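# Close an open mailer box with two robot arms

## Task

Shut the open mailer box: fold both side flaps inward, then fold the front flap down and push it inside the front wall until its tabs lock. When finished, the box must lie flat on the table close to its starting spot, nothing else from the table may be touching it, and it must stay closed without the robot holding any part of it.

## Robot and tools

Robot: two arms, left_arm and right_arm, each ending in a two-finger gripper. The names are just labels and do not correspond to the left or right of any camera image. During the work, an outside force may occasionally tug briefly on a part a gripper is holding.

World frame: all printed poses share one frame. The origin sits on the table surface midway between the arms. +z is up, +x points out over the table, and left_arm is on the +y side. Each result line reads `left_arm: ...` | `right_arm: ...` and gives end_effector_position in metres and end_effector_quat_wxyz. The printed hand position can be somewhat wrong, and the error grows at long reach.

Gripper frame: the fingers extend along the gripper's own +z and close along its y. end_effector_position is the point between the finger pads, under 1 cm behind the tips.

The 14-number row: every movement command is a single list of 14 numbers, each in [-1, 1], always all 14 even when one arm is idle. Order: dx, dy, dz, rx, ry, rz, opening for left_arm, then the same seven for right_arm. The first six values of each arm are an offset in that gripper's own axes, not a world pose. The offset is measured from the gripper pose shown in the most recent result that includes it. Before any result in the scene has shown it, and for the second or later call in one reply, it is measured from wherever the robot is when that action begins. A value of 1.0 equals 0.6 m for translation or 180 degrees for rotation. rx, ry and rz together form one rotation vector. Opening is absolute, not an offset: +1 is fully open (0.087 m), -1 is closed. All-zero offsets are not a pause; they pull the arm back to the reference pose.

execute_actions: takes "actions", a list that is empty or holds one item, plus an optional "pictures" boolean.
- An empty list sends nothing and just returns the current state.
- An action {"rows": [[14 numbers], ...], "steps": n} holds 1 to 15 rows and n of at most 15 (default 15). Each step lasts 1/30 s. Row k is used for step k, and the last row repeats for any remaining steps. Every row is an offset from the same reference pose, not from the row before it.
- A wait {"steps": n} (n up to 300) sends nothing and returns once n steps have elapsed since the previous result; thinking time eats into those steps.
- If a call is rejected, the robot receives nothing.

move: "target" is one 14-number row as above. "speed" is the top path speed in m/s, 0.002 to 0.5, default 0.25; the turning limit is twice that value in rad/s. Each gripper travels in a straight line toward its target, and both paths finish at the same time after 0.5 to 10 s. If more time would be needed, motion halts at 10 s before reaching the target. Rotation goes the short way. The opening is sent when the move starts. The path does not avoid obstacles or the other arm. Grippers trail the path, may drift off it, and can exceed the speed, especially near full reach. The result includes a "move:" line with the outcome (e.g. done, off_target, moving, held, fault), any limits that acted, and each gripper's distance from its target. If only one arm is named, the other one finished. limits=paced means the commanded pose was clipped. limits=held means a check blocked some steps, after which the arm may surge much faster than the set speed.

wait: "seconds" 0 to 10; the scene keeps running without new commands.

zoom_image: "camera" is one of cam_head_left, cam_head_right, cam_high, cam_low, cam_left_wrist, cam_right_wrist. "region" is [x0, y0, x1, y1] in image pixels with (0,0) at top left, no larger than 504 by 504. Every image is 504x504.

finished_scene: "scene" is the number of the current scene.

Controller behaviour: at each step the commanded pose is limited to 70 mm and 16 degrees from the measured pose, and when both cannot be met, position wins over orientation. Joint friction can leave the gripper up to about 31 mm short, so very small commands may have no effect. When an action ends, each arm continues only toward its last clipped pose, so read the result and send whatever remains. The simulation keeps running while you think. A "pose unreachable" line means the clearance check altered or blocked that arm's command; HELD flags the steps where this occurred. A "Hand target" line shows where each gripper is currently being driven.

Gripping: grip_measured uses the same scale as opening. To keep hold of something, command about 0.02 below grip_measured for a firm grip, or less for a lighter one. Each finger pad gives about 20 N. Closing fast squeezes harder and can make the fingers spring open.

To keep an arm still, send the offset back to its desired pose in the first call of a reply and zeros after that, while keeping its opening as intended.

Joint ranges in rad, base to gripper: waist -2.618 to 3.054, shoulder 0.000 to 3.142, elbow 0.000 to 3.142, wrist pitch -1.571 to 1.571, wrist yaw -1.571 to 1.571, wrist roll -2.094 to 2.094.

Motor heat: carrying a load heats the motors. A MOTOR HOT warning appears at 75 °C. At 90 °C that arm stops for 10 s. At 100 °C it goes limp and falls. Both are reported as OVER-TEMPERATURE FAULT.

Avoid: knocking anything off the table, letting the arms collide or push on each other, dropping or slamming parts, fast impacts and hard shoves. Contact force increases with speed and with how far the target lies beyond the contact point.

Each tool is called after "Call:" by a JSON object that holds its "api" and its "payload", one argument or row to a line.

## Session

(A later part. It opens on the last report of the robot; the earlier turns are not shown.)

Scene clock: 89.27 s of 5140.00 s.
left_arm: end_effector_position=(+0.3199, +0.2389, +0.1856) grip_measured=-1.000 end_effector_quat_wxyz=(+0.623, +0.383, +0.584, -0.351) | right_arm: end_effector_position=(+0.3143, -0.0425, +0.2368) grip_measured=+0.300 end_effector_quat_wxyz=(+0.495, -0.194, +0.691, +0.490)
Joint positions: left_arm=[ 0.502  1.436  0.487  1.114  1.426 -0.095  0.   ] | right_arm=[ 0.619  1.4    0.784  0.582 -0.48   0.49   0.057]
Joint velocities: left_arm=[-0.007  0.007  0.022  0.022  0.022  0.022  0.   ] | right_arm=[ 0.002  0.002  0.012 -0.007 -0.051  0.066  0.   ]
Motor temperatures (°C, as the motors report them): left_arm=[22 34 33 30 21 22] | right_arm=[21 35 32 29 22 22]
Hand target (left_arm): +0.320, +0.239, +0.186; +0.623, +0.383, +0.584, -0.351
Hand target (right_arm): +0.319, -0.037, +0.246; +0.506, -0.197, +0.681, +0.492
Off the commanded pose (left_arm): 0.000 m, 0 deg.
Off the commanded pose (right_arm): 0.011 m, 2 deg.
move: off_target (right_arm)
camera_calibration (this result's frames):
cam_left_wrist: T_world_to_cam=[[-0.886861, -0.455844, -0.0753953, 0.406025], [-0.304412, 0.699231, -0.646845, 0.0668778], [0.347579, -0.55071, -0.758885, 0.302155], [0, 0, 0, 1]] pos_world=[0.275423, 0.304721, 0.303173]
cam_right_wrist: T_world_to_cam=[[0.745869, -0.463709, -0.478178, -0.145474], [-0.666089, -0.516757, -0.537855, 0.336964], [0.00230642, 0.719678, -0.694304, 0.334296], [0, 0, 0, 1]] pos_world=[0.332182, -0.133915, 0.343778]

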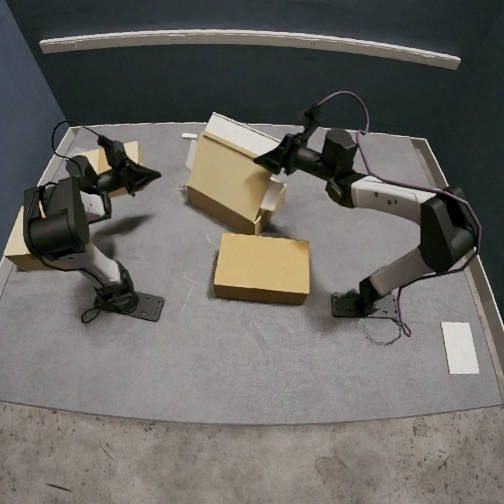

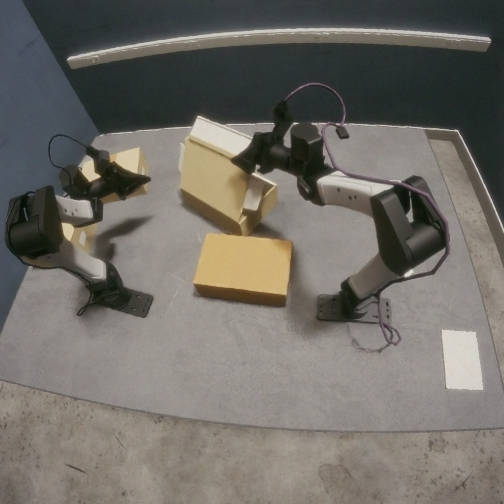

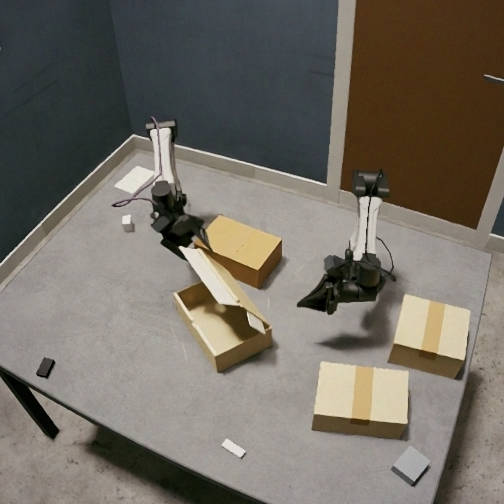

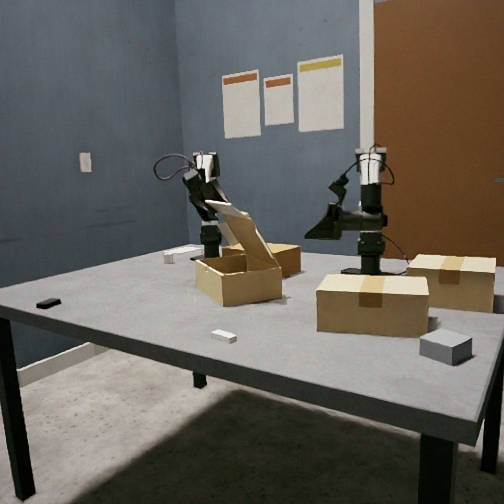

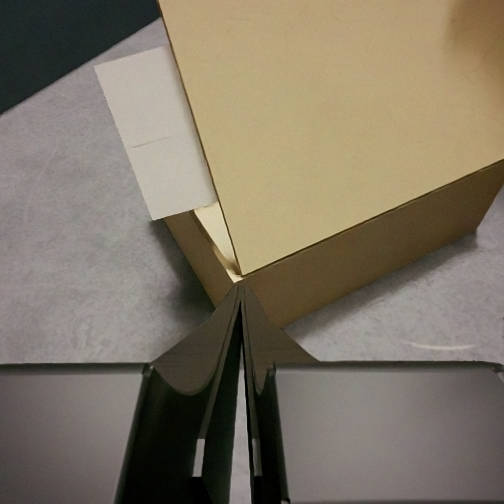

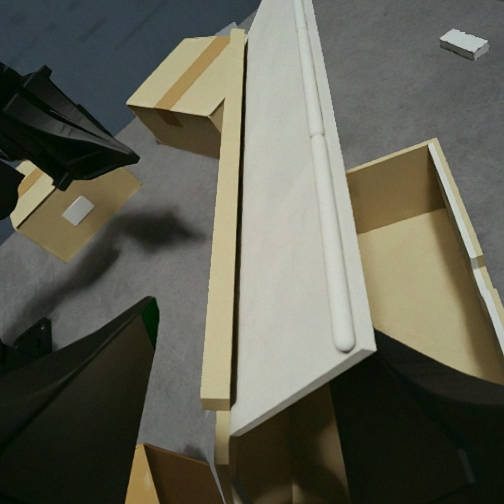

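Call:
{"api": "execute_actions", "payload": {
  "actions": [
    {"rows":[[0,0,0,0,0,0,-1,0,0,0,0,0,0,-1]],"steps":15}
  ],
  "pictures": false
}}

Call:
{"api": "move", "payload": {
  "target": [0,0,0,0,0,0,-1, -0.03,-0.05,-0.067,-0.14,0.08,0,-1],
  "speed": 0.05
}}

Scene clock: 92.57 s of 5140.00 s.
left_arm: end_effector_position=(+0.3199, +0.2389, +0.1856) grip_measured=-1.000 end_effector_quat_wxyz=(+0.623, +0.383, +0.584, -0.351) | right_arm: end_effector_position=(+0.3147, -0.0427, +0.2369) grip_measured=-0.765 end_effector_quat_wxyz=(+0.496, -0.194, +0.691, +0.489)
Joint positions: left_arm=[ 0.502  1.436  0.487  1.114  1.426 -0.095  0.   ] | right_arm=[ 0.619  1.4    0.784  0.583 -0.477  0.49   0.01 ]
Joint velocities: left_arm=[-0.002 -0.007  0.002  0.007 -0.022  0.022  0.   ] | right_arm=[-0.012 -0.002 -0.002  0.037  0.081 -0.022 -0.001]
Motor temperatures (°C, as the motors report them): left_arm=[22 34 33 30 21 22] | right_arm=[21 34 32 29 22 22]
Hand target (left_arm): +0.320, +0.239, +0.186; +0.623, +0.383, +0.584, -0.351
Hand target (right_arm): +0.314, -0.043, +0.237; +0.495, -0.194, +0.691, +0.490
Off the commanded pose (left_arm): 0.000 m, 0 deg.
Off the commanded pose (right_arm): 0.000 m, 0 deg.
Steps of this call (steps 1 to 84: nothing new was sent; steps 85 to 99: all 15 steps of this action). Readings (end_effector_position):
85: left_arm (+0.3199, +0.2389, +0.1856) | right_arm (+0.3145, -0.0426, +0.2369)
86: left_arm (+0.3199, +0.2389, +0.1856) | right_arm (+0.3144, -0.0426, +0.2369)
88: left_arm (+0.3199, +0.2389, +0.1856) | right_arm (+0.3147, -0.0427, +0.2369)
92: left_arm (+0.3199, +0.2389, +0.1856) | right_arm (+0.3147, -0.0427, +0.2369)
99: the state above

Scene clock: 98.13 s of 5140.00 s.
left_arm: end_effector_position=(+0.3199, +0.2389, +0.1856) grip_measured=-1.000 end_effector_quat_wxyz=(+0.623, +0.383, +0.584, -0.351) | right_arm: end_effector_position=(+0.3200, -0.0932, +0.2380) grip_measured=-0.765 end_effector_quat_wxyz=(+0.356, -0.352, +0.623, +0.601)
Joint positions: left_arm=[ 0.502  1.436  0.487  1.114  1.426 -0.095  0.   ] | right_arm=[ 0.312  1.622  1.004  0.536 -1.283  0.443  0.01 ]
Joint velocities: left_arm=[-0.002  0.007  0.017 -0.081 -0.037  0.037  0.   ] | right_arm=[ 0.012 -0.017  0.002 -0.051  0.007  0.022  0.   ]
Motor temperatures (°C, as the motors report them): left_arm=[22 33 33 30 21 22] | right_arm=[21 34 33 30 22 22]
Hand target (left_arm): +0.320, +0.239, +0.186; +0.623, +0.383, +0.584, -0.351
Hand target (right_arm): +0.324, -0.094, +0.241; +0.354, -0.355, +0.621, +0.603
Off the commanded pose (left_arm): 0.000 m, 0 deg.
Off the commanded pose (right_arm): 0.006 m, 1 deg.
move: done
camera_calibration (this result's frames):
cam_left_wrist: T_world_to_cam=[[-0.886861, -0.455844, -0.0753953, 0.406025], [-0.304412, 0.699231, -0.646845, 0.0668778], [0.347579, -0.55071, -0.758885, 0.302155], [0, 0, 0, 1]] pos_world=[0.275423, 0.304721, 0.303173]
cam_right_wrist: T_world_to_cam=[[0.869269, -0.0494246, -0.491862, -0.170231], [-0.348252, -0.767395, -0.538355, 0.190334], [-0.350844, 0.639267, -0.684285, 0.474771], [0, 0, 0, 1]] pos_world=[0.380831, -0.165858, 0.343615]

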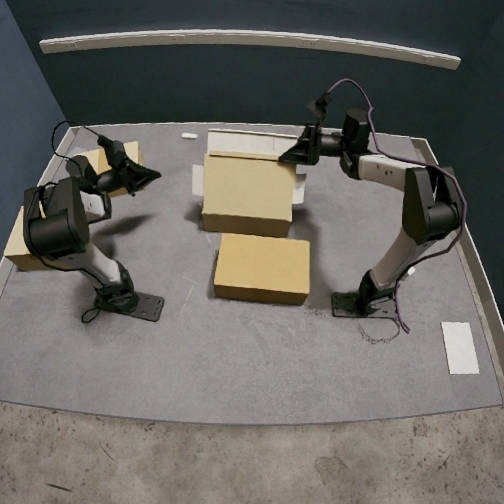

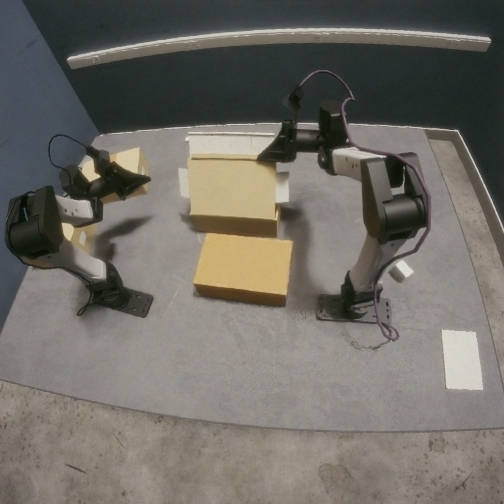

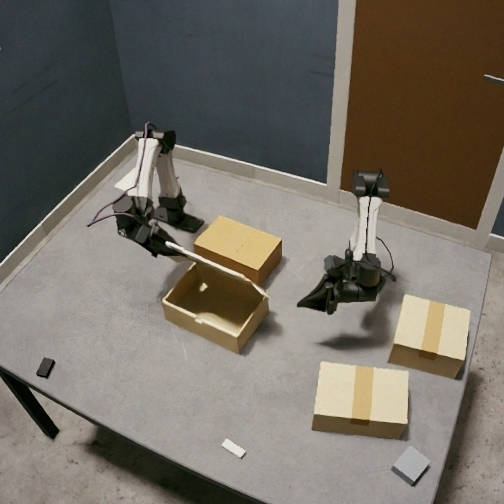

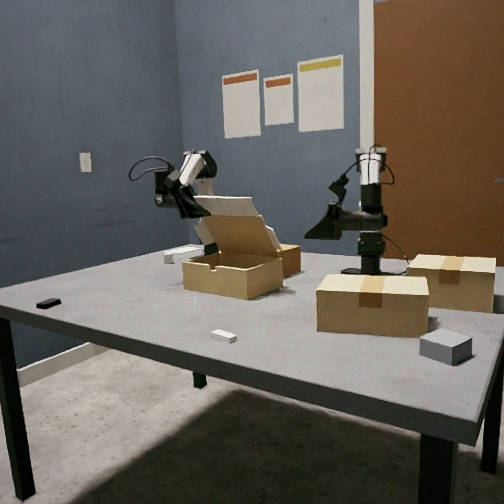

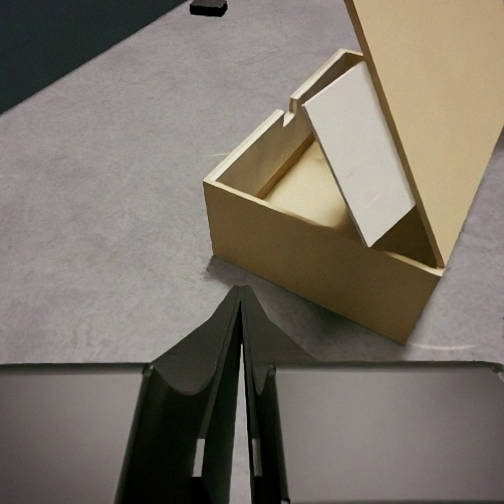

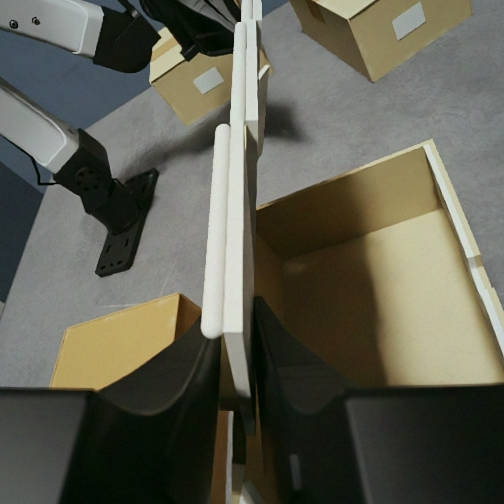

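Call:
{"api": "move", "payload": {
  "target": [0.043,-0.032,0.06,0,0,0,-1, -0.03,-0.05,0.04,-0.024,0.014,0,-1],
  "speed": 0.05
}}

Call:
{"api": "move", "payload": {
  "target": [0,0,0.2,0,0,0,-1, 0,0,0,0,0,0,-1],
  "speed": 0.06
}}

Scene clock: 102.33 s of 5140.00 s.
left_arm: end_effector_position=(+0.3246, +0.2006, +0.1711) grip_measured=-1.000 end_effector_quat_wxyz=(+0.631, +0.388, +0.576, -0.345) | right_arm: end_effector_position=(+0.3553, -0.0745, +0.2362) grip_measured=-0.765 end_effector_quat_wxyz=(+0.333, -0.371, +0.611, +0.615)
Joint positions: left_arm=[ 0.348  1.46   0.434  1.148  1.27  -0.024  0.   ] | right_arm=[ 0.329  1.81   1.218  0.496 -1.334  0.436  0.01 ]
Joint velocities: left_arm=[ 0.012 -0.002 -0.027  0.037  0.066  0.022  0.   ] | right_arm=[ 0.002 -0.012 -0.017 -0.007  0.095  0.007  0.   ]
Motor temperatures (°C, as the motors report them): left_arm=[22 33 33 30 21 22] | right_arm=[21 34 33 29 22 22]
Hand target (left_arm): +0.321, +0.198, +0.161; +0.624, +0.382, +0.583, -0.352
Hand target (right_arm): +0.356, -0.070, +0.238; +0.330, -0.378, +0.607, +0.617
Off the commanded pose (left_arm): 0.012 m, 2 deg.
Off the commanded pose (right_arm): 0.005 m, 1 deg.
move: off_target (left_arm)
camera_calibration (this result's frames):
cam_left_wrist: T_world_to_cam=[[-0.88371, -0.457342, -0.099471, 0.395083], [-0.288046, 0.698957, -0.65459, 0.0817269], [0.368897, -0.549816, -0.749411, 0.259709], [0, 0, 0, 1]] pos_world=[0.276874, 0.266357, 0.287426]
cam_right_wrist: T_world_to_cam=[[0.866676, 0.0104457, -0.498762, -0.19386], [-0.299081, -0.789309, -0.53623, 0.196407], [-0.399279, 0.613908, -0.680951, 0.488485], [0, 0, 0, 1]] pos_world=[0.421797, -0.142834, 0.341263]

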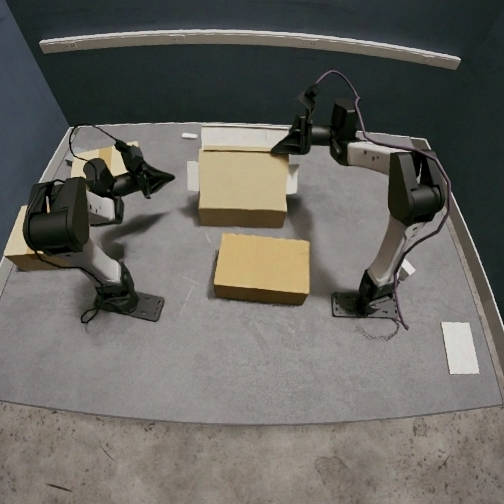

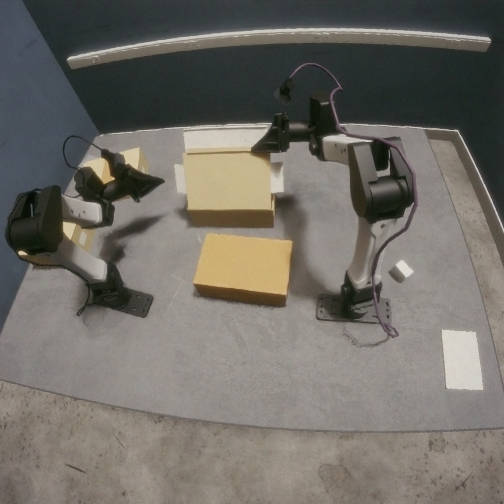

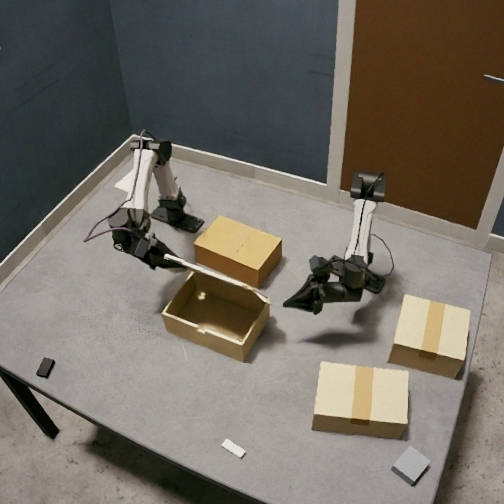

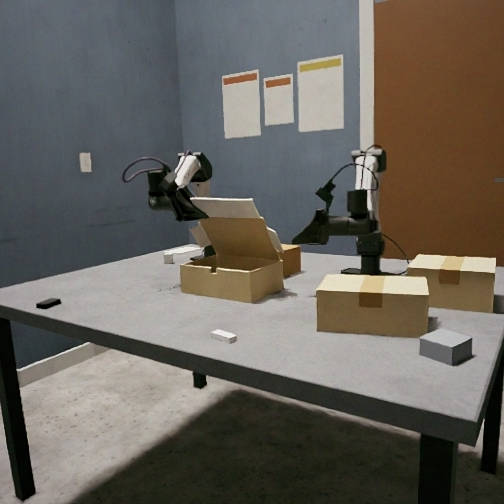

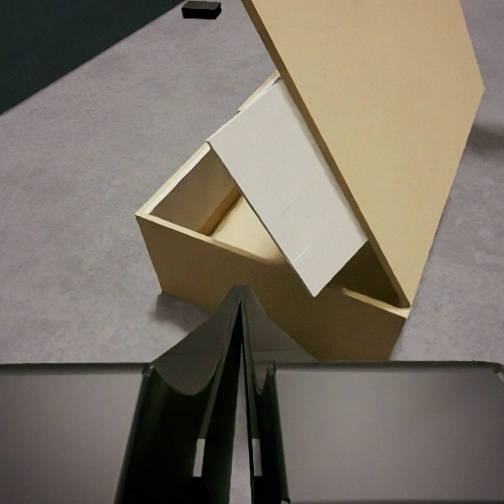

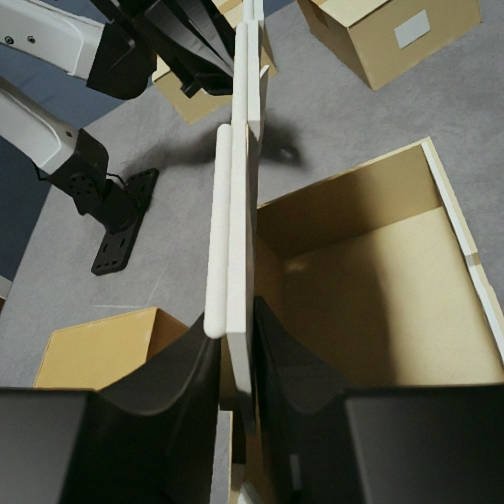

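Scene clock: 104.63 s of 5140.00 s.
left_arm: end_effector_position=(+0.3788, +0.0991, +0.1816) grip_measured=-1.000 end_effector_quat_wxyz=(+0.641, +0.383, +0.570, -0.344) | right_arm: end_effector_position=(+0.3597, -0.0777, +0.2362) grip_measured=-0.764 end_effector_quat_wxyz=(+0.339, -0.365, +0.615, +0.611)
Joint positions: left_arm=[-0.03   1.638  0.653  1.078  0.884  0.027  0.   ] | right_arm=[ 0.32   1.81   1.219  0.496 -1.325  0.436  0.01 ]
Joint velocities: left_arm=[-0.002 -0.012 -0.022  0.007 -0.066 -0.037  0.   ] | right_arm=[-0.017 -0.002  0.002  0.095 -0.022 -0.022 -0.   ]
Motor temperatures (°C, as the motors report them): left_arm=[22 33 33 30 21 22] | right_arm=[21 34 33 29 22 22]
Hand target (left_arm): +0.381, +0.094, +0.177; +0.634, +0.384, +0.574, -0.349
Hand target (right_arm): +0.355, -0.074, +0.236; +0.333, -0.371, +0.611, +0.615
Off the commanded pose (left_arm): 0.008 m, 1 deg.
Off the commanded pose (right_arm): 0.005 m, 1 deg.
move: done
camera_calibration (this result's frames):
cam_left_wrist: T_world_to_cam=[[-0.87801, -0.466744, -0.106062, 0.397609], [-0.283155, 0.685155, -0.671107, 0.1777], [0.385904, -0.559207, -0.733734, 0.183328], [0, 0, 0, 1]] pos_world=[0.328674, 0.166348, 0.295941]
cam_right_wrist: T_world_to_cam=[[0.867017, -0.00641785, -0.498238, -0.199244], [-0.313727, -0.783869, -0.53584, 0.200764], [-0.387114, 0.620893, -0.681641, 0.488558], [0, 0, 0, 1]] pos_world=[0.424861, -0.147248, 0.341328]

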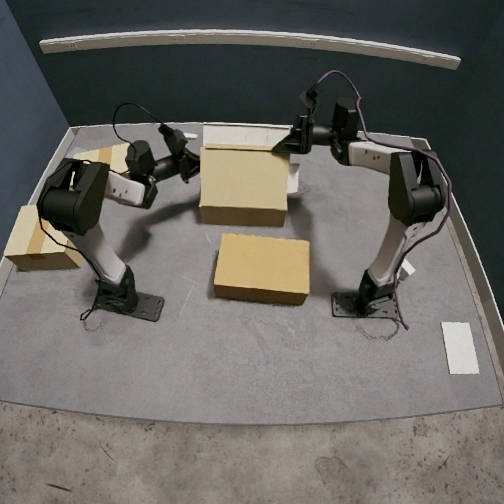

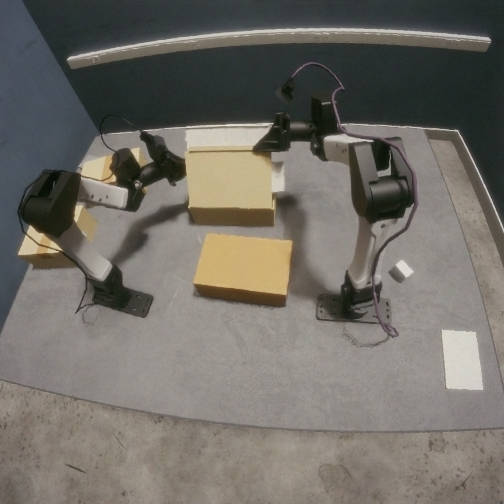

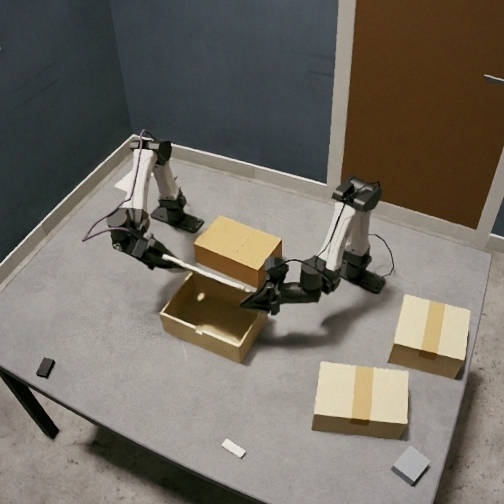

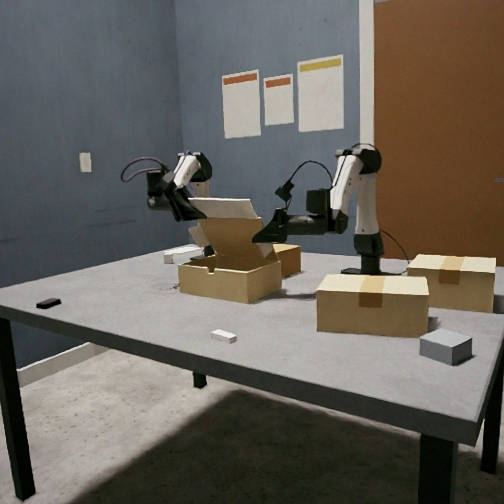

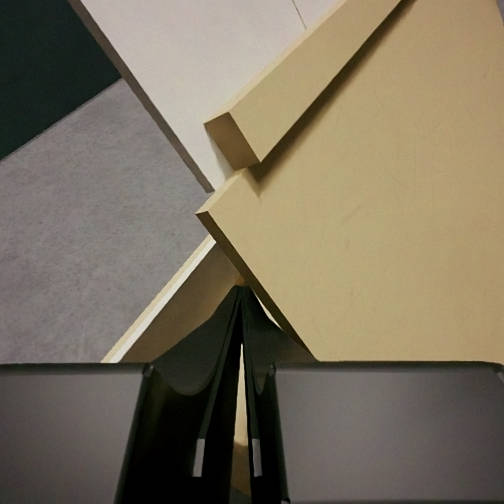

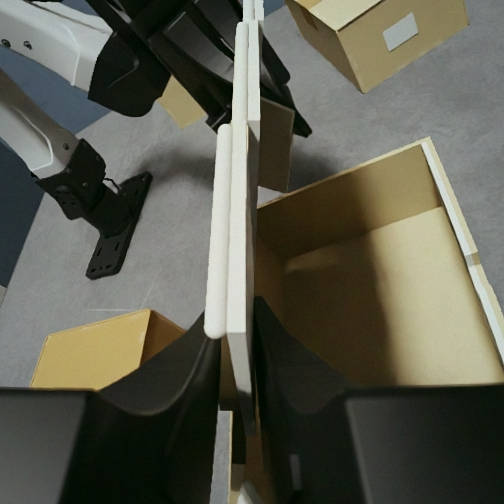

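Call:
{"api": "wait", "payload": {
  "seconds": 6
}}

Call:
{"api": "move", "payload": {
  "target": [-0.055,0.04,-0.203,0.146,0.039,-0.164,0.3, 0,0,0,0,0,0,-1],
  "speed": 0.12
}}

Call:
{"api": "move", "payload": {
  "target": [0,0,0.12,0,0,0,0.3, 0,0,0,0,0,0,-1],
  "speed": 0.1
}}

Scene clock: 115.60 s of 5140.00 s.
left_arm: end_effector_position=(+0.3790, +0.0991, +0.1816) grip_measured=-1.000 end_effector_quat_wxyz=(+0.641, +0.382, +0.570, -0.344) | right_arm: end_effector_position=(+0.3597, -0.0777, +0.2362) grip_measured=-0.764 end_effector_quat_wxyz=(+0.339, -0.365, +0.615, +0.611)
Joint positions: left_arm=[-0.031  1.638  0.653  1.078  0.883  0.027  0.   ] | right_arm=[ 0.32   1.81   1.219  0.496 -1.325  0.436  0.01 ]
Joint velocities: left_arm=[-0.007  0.002 -0.027 -0.007  0.022  0.051  0.   ] | right_arm=[-0.007 -0.017 -0.007 -0.007  0.066  0.051  0.   ]
Motor temperatures (°C, as the motors report them): left_arm=[22 33 34 31 21 22] | right_arm=[21 35 33 29 22 22]
Hand target (left_arm): +0.381, +0.094, +0.177; +0.634, +0.384, +0.574, -0.349
Hand target (right_arm): +0.355, -0.074, +0.236; +0.333, -0.371, +0.611, +0.615
Off the commanded pose (left_arm): 0.008 m, 1 deg.
Off the commanded pose (right_arm): 0.005 m, 1 deg.
Steps of this call (steps 1 to 90: nothing new was sent; then 7.97 s passed at rest). Readings (end_effector_position):
1: left_arm (+0.3788, +0.0990, +0.1816) | right_arm (+0.3597, -0.0777, +0.2362)
2: left_arm (+0.3789, +0.0990, +0.1816) | right_arm (+0.3597, -0.0777, +0.2362)
4: left_arm (+0.3789, +0.0990, +0.1816) | right_arm (+0.3597, -0.0777, +0.2362)
8: left_arm (+0.3790, +0.0991, +0.1816) | right_arm (+0.3597, -0.0777, +0.2362)
90: the state above
camera_calibration (this result's frames):
cam_left_wrist: T_world_to_cam=[[-0.877481, -0.467757, -0.105973, 0.397622], [-0.283953, 0.68474, -0.671194, 0.178126], [0.38652, -0.558869, -0.733668, 0.182995], [0, 0, 0, 1]] pos_world=[0.328754, 0.16629, 0.295952]
cam_right_wrist: T_world_to_cam=[[0.867017, -0.00641785, -0.498238, -0.199244], [-0.313727, -0.783869, -0.53584, 0.200764], [-0.387114, 0.620893, -0.681641, 0.488558], [0, 0, 0, 1]] pos_world=[0.424861, -0.147248, 0.341328]

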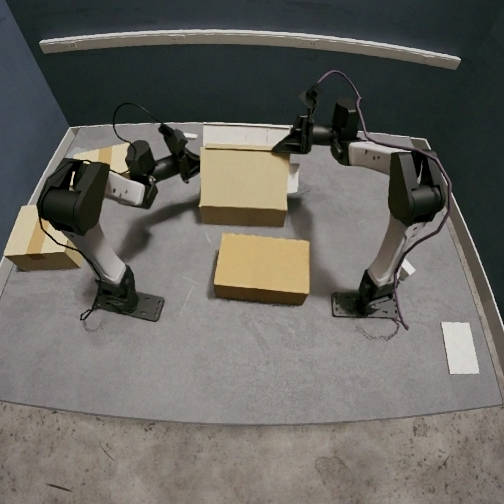

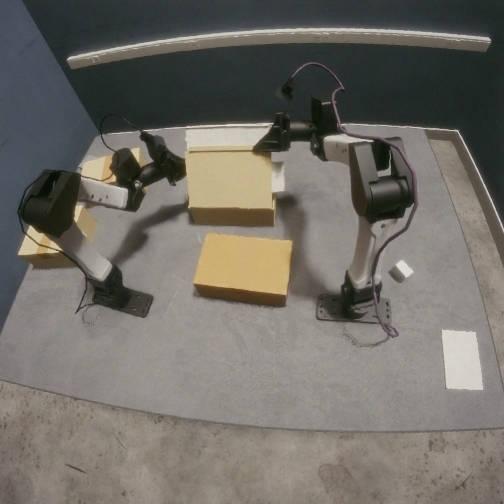

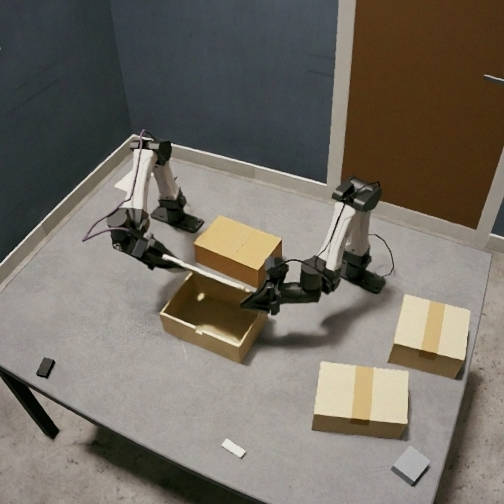

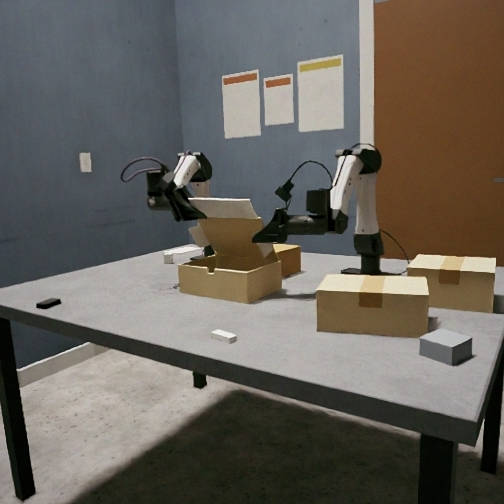

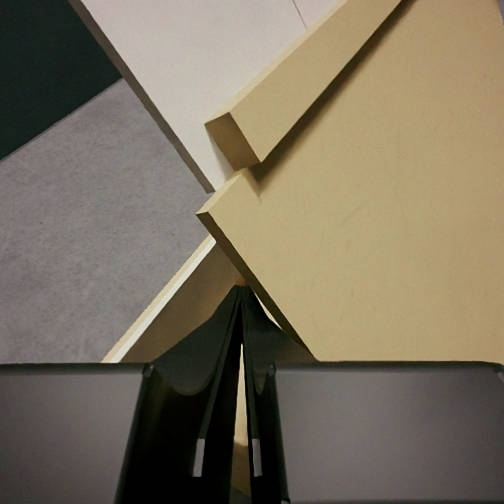

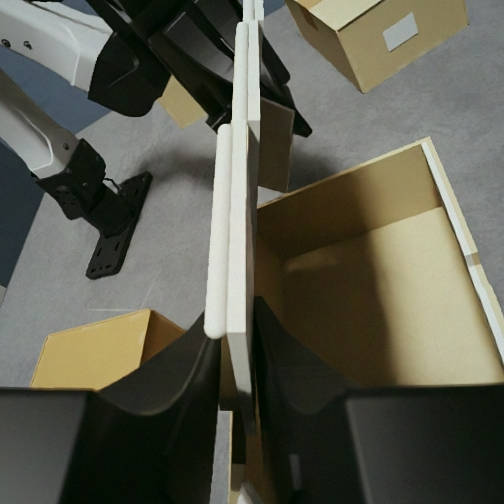

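Scene clock: 119.07 s of 5140.00 s.
left_arm: end_effector_position=(+0.3440, +0.2167, +0.2135) grip_measured=+0.300 end_effector_quat_wxyz=(+0.466, +0.327, +0.627, -0.532) | right_arm: end_effector_position=(+0.3584, -0.0795, +0.2364) grip_measured=-0.761 end_effector_quat_wxyz=(+0.336, -0.367, +0.613, +0.613)
Joint positions: left_arm=[ 0.41   1.628  0.85   0.841  1.575 -0.432  0.057] | right_arm=[ 0.315  1.81   1.219  0.495 -1.338  0.438  0.01 ]
Joint velocities: left_arm=[-0.002 -0.017 -0.017  0.125 -0.051 -0.066 -0.   ] | right_arm=[-0.007  0.012  0.012 -0.022 -0.051 -0.037 -0.   ]
Motor temperatures (°C, as the motors report them): left_arm=[22 34 34 30 21 22] | right_arm=[21 35 33 29 22 22]
Hand target (left_arm): +0.339, +0.218, +0.208; +0.456, +0.314, +0.633, -0.540
Hand target (right_arm): +0.360, -0.078, +0.236; +0.339, -0.365, +0.615, +0.611
Off the commanded pose (left_arm): 0.006 m, 13 deg.
Off the commanded pose (right_arm): 0.002 m, 1 deg.
joint sent to its limit (left arm) — the command would take joint 5 (wrist yaw) past its upper limit, so that joint was sent only as far as its limit.
move: off_target (left_arm)
camera_calibration (this result's frames):
cam_left_wrist: T_world_to_cam=[[-0.909695, -0.216886, 0.354141, 0.283807], [-0.397397, 0.702187, -0.590769, 0.12712], [-0.120544, -0.678154, -0.724966, 0.484069], [0, 0, 0, 1]] pos_world=[0.367047, 0.300565, 0.325524]
cam_right_wrist: T_world_to_cam=[[0.865732, 0.002262, -0.500502, -0.196343], [-0.307715, -0.786265, -0.535817, 0.19669], [-0.394739, 0.617886, -0.679998, 0.491407], [0, 0, 0, 1]] pos_world=[0.424482, -0.148538, 0.341276]

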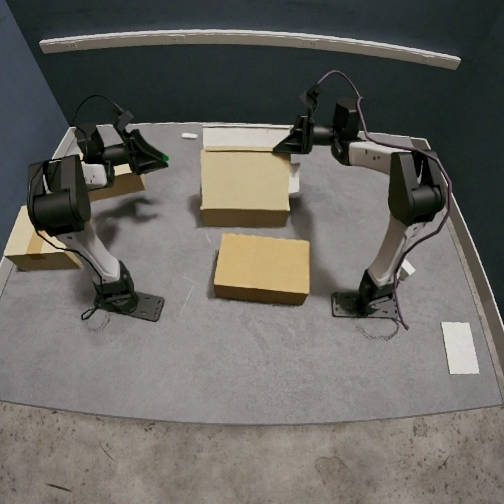

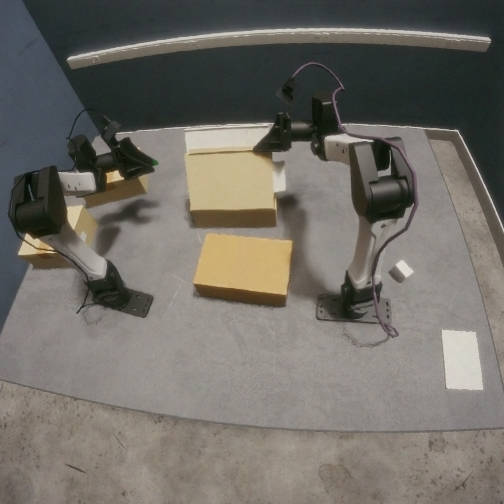

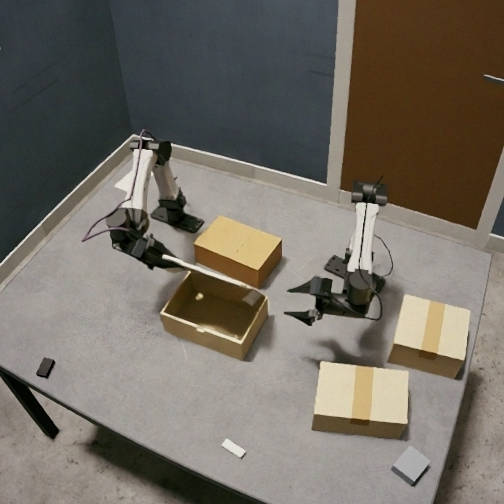

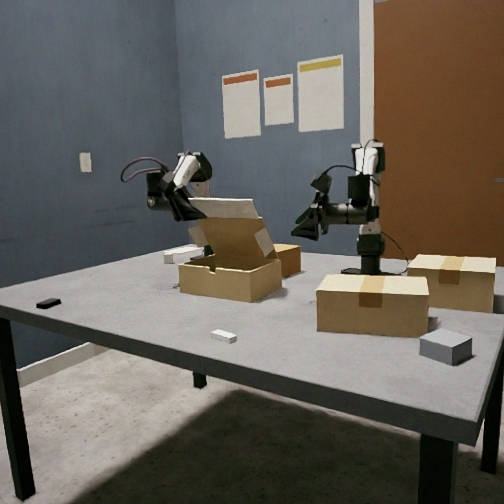

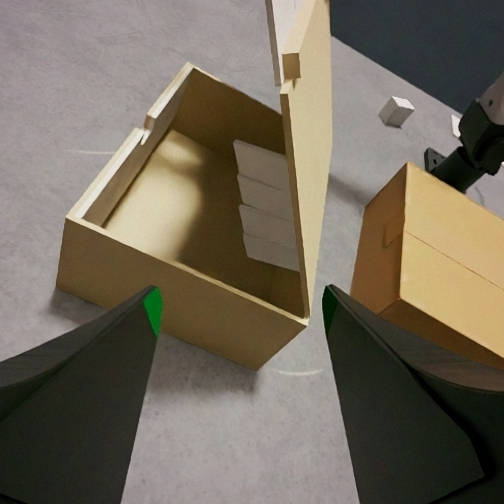

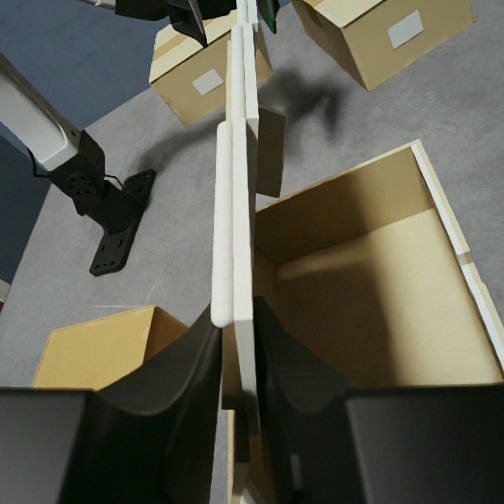

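Scene clock: 120.23 s of 5140.00 s.
left_arm: end_effector_position=(+0.3574, +0.1485, +0.2188) grip_measured=+0.300 end_effector_quat_wxyz=(+0.475, +0.333, +0.618, -0.530) | right_arm: end_effector_position=(+0.3584, -0.0795, +0.2364) grip_measured=-0.761 end_effector_quat_wxyz=(+0.336, -0.367, +0.613, +0.613)
Joint positions: left_arm=[ 0.2    1.635  0.87   0.832  1.366 -0.412  0.057] | right_arm=[ 0.315  1.81   1.219  0.495 -1.338  0.438  0.01 ]
Joint velocities: left_arm=[ 0.012  0.007 -0.012 -0.11   0.022  0.022  0.   ] | right_arm=[ 0.022  0.012 -0.007  0.037  0.037  0.007 -0.001]
Motor temperatures (°C, as the motors report them): left_arm=[22 34 34 30 21 22] | right_arm=[21 35 33 29 22 22]
Hand target (left_arm): +0.361, +0.147, +0.215; +0.468, +0.326, +0.624, -0.534
Hand target (right_arm): +0.358, -0.080, +0.236; +0.336, -0.367, +0.613, +0.613
Off the commanded pose (left_arm): 0.007 m, 2 deg.
Off the commanded pose (right_arm): 0.000 m, 0 deg.
move: done
camera_calibration (this result's frames):
cam_left_wrist: T_world_to_cam=[[-0.9193, -0.211774, 0.331721, 0.286944], [-0.379783, 0.698406, -0.606626, 0.181228], [-0.103209, -0.683653, -0.722472, 0.437416], [0, 0, 0, 1]] pos_world=[0.37776, 0.233238, 0.330773]
cam_right_wrist: T_world_to_cam=[[0.865732, 0.002262, -0.500502, -0.196343], [-0.307715, -0.786265, -0.535817, 0.19669], [-0.394739, 0.617886, -0.679998, 0.491407], [0, 0, 0, 1]] pos_world=[0.424482, -0.148538, 0.341276]

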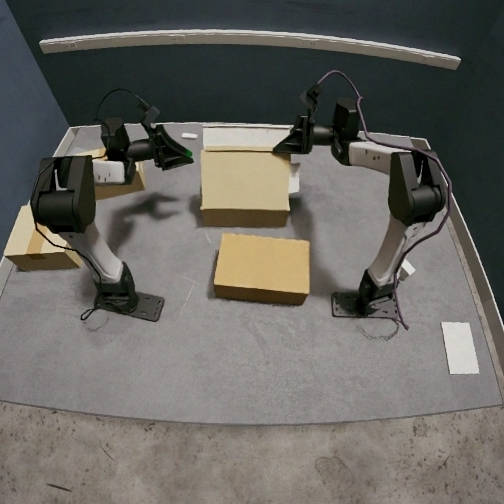

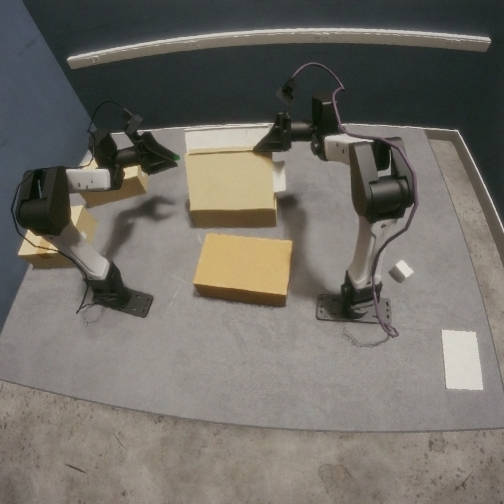

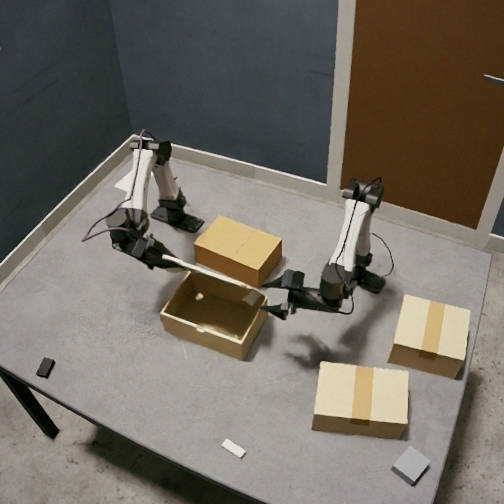

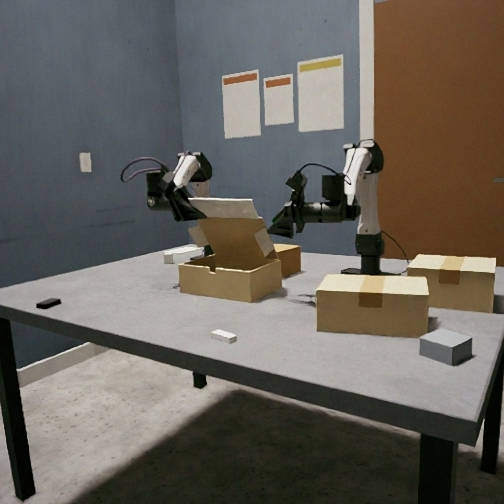

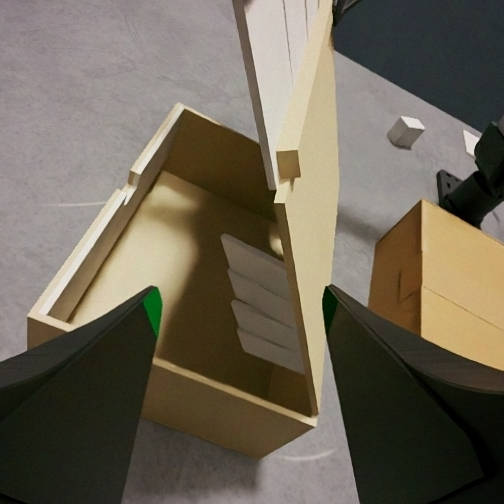

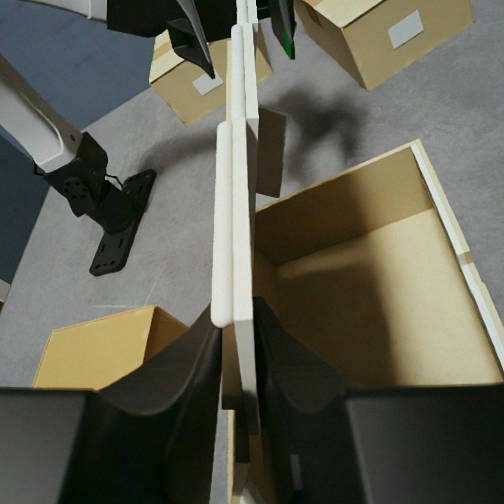

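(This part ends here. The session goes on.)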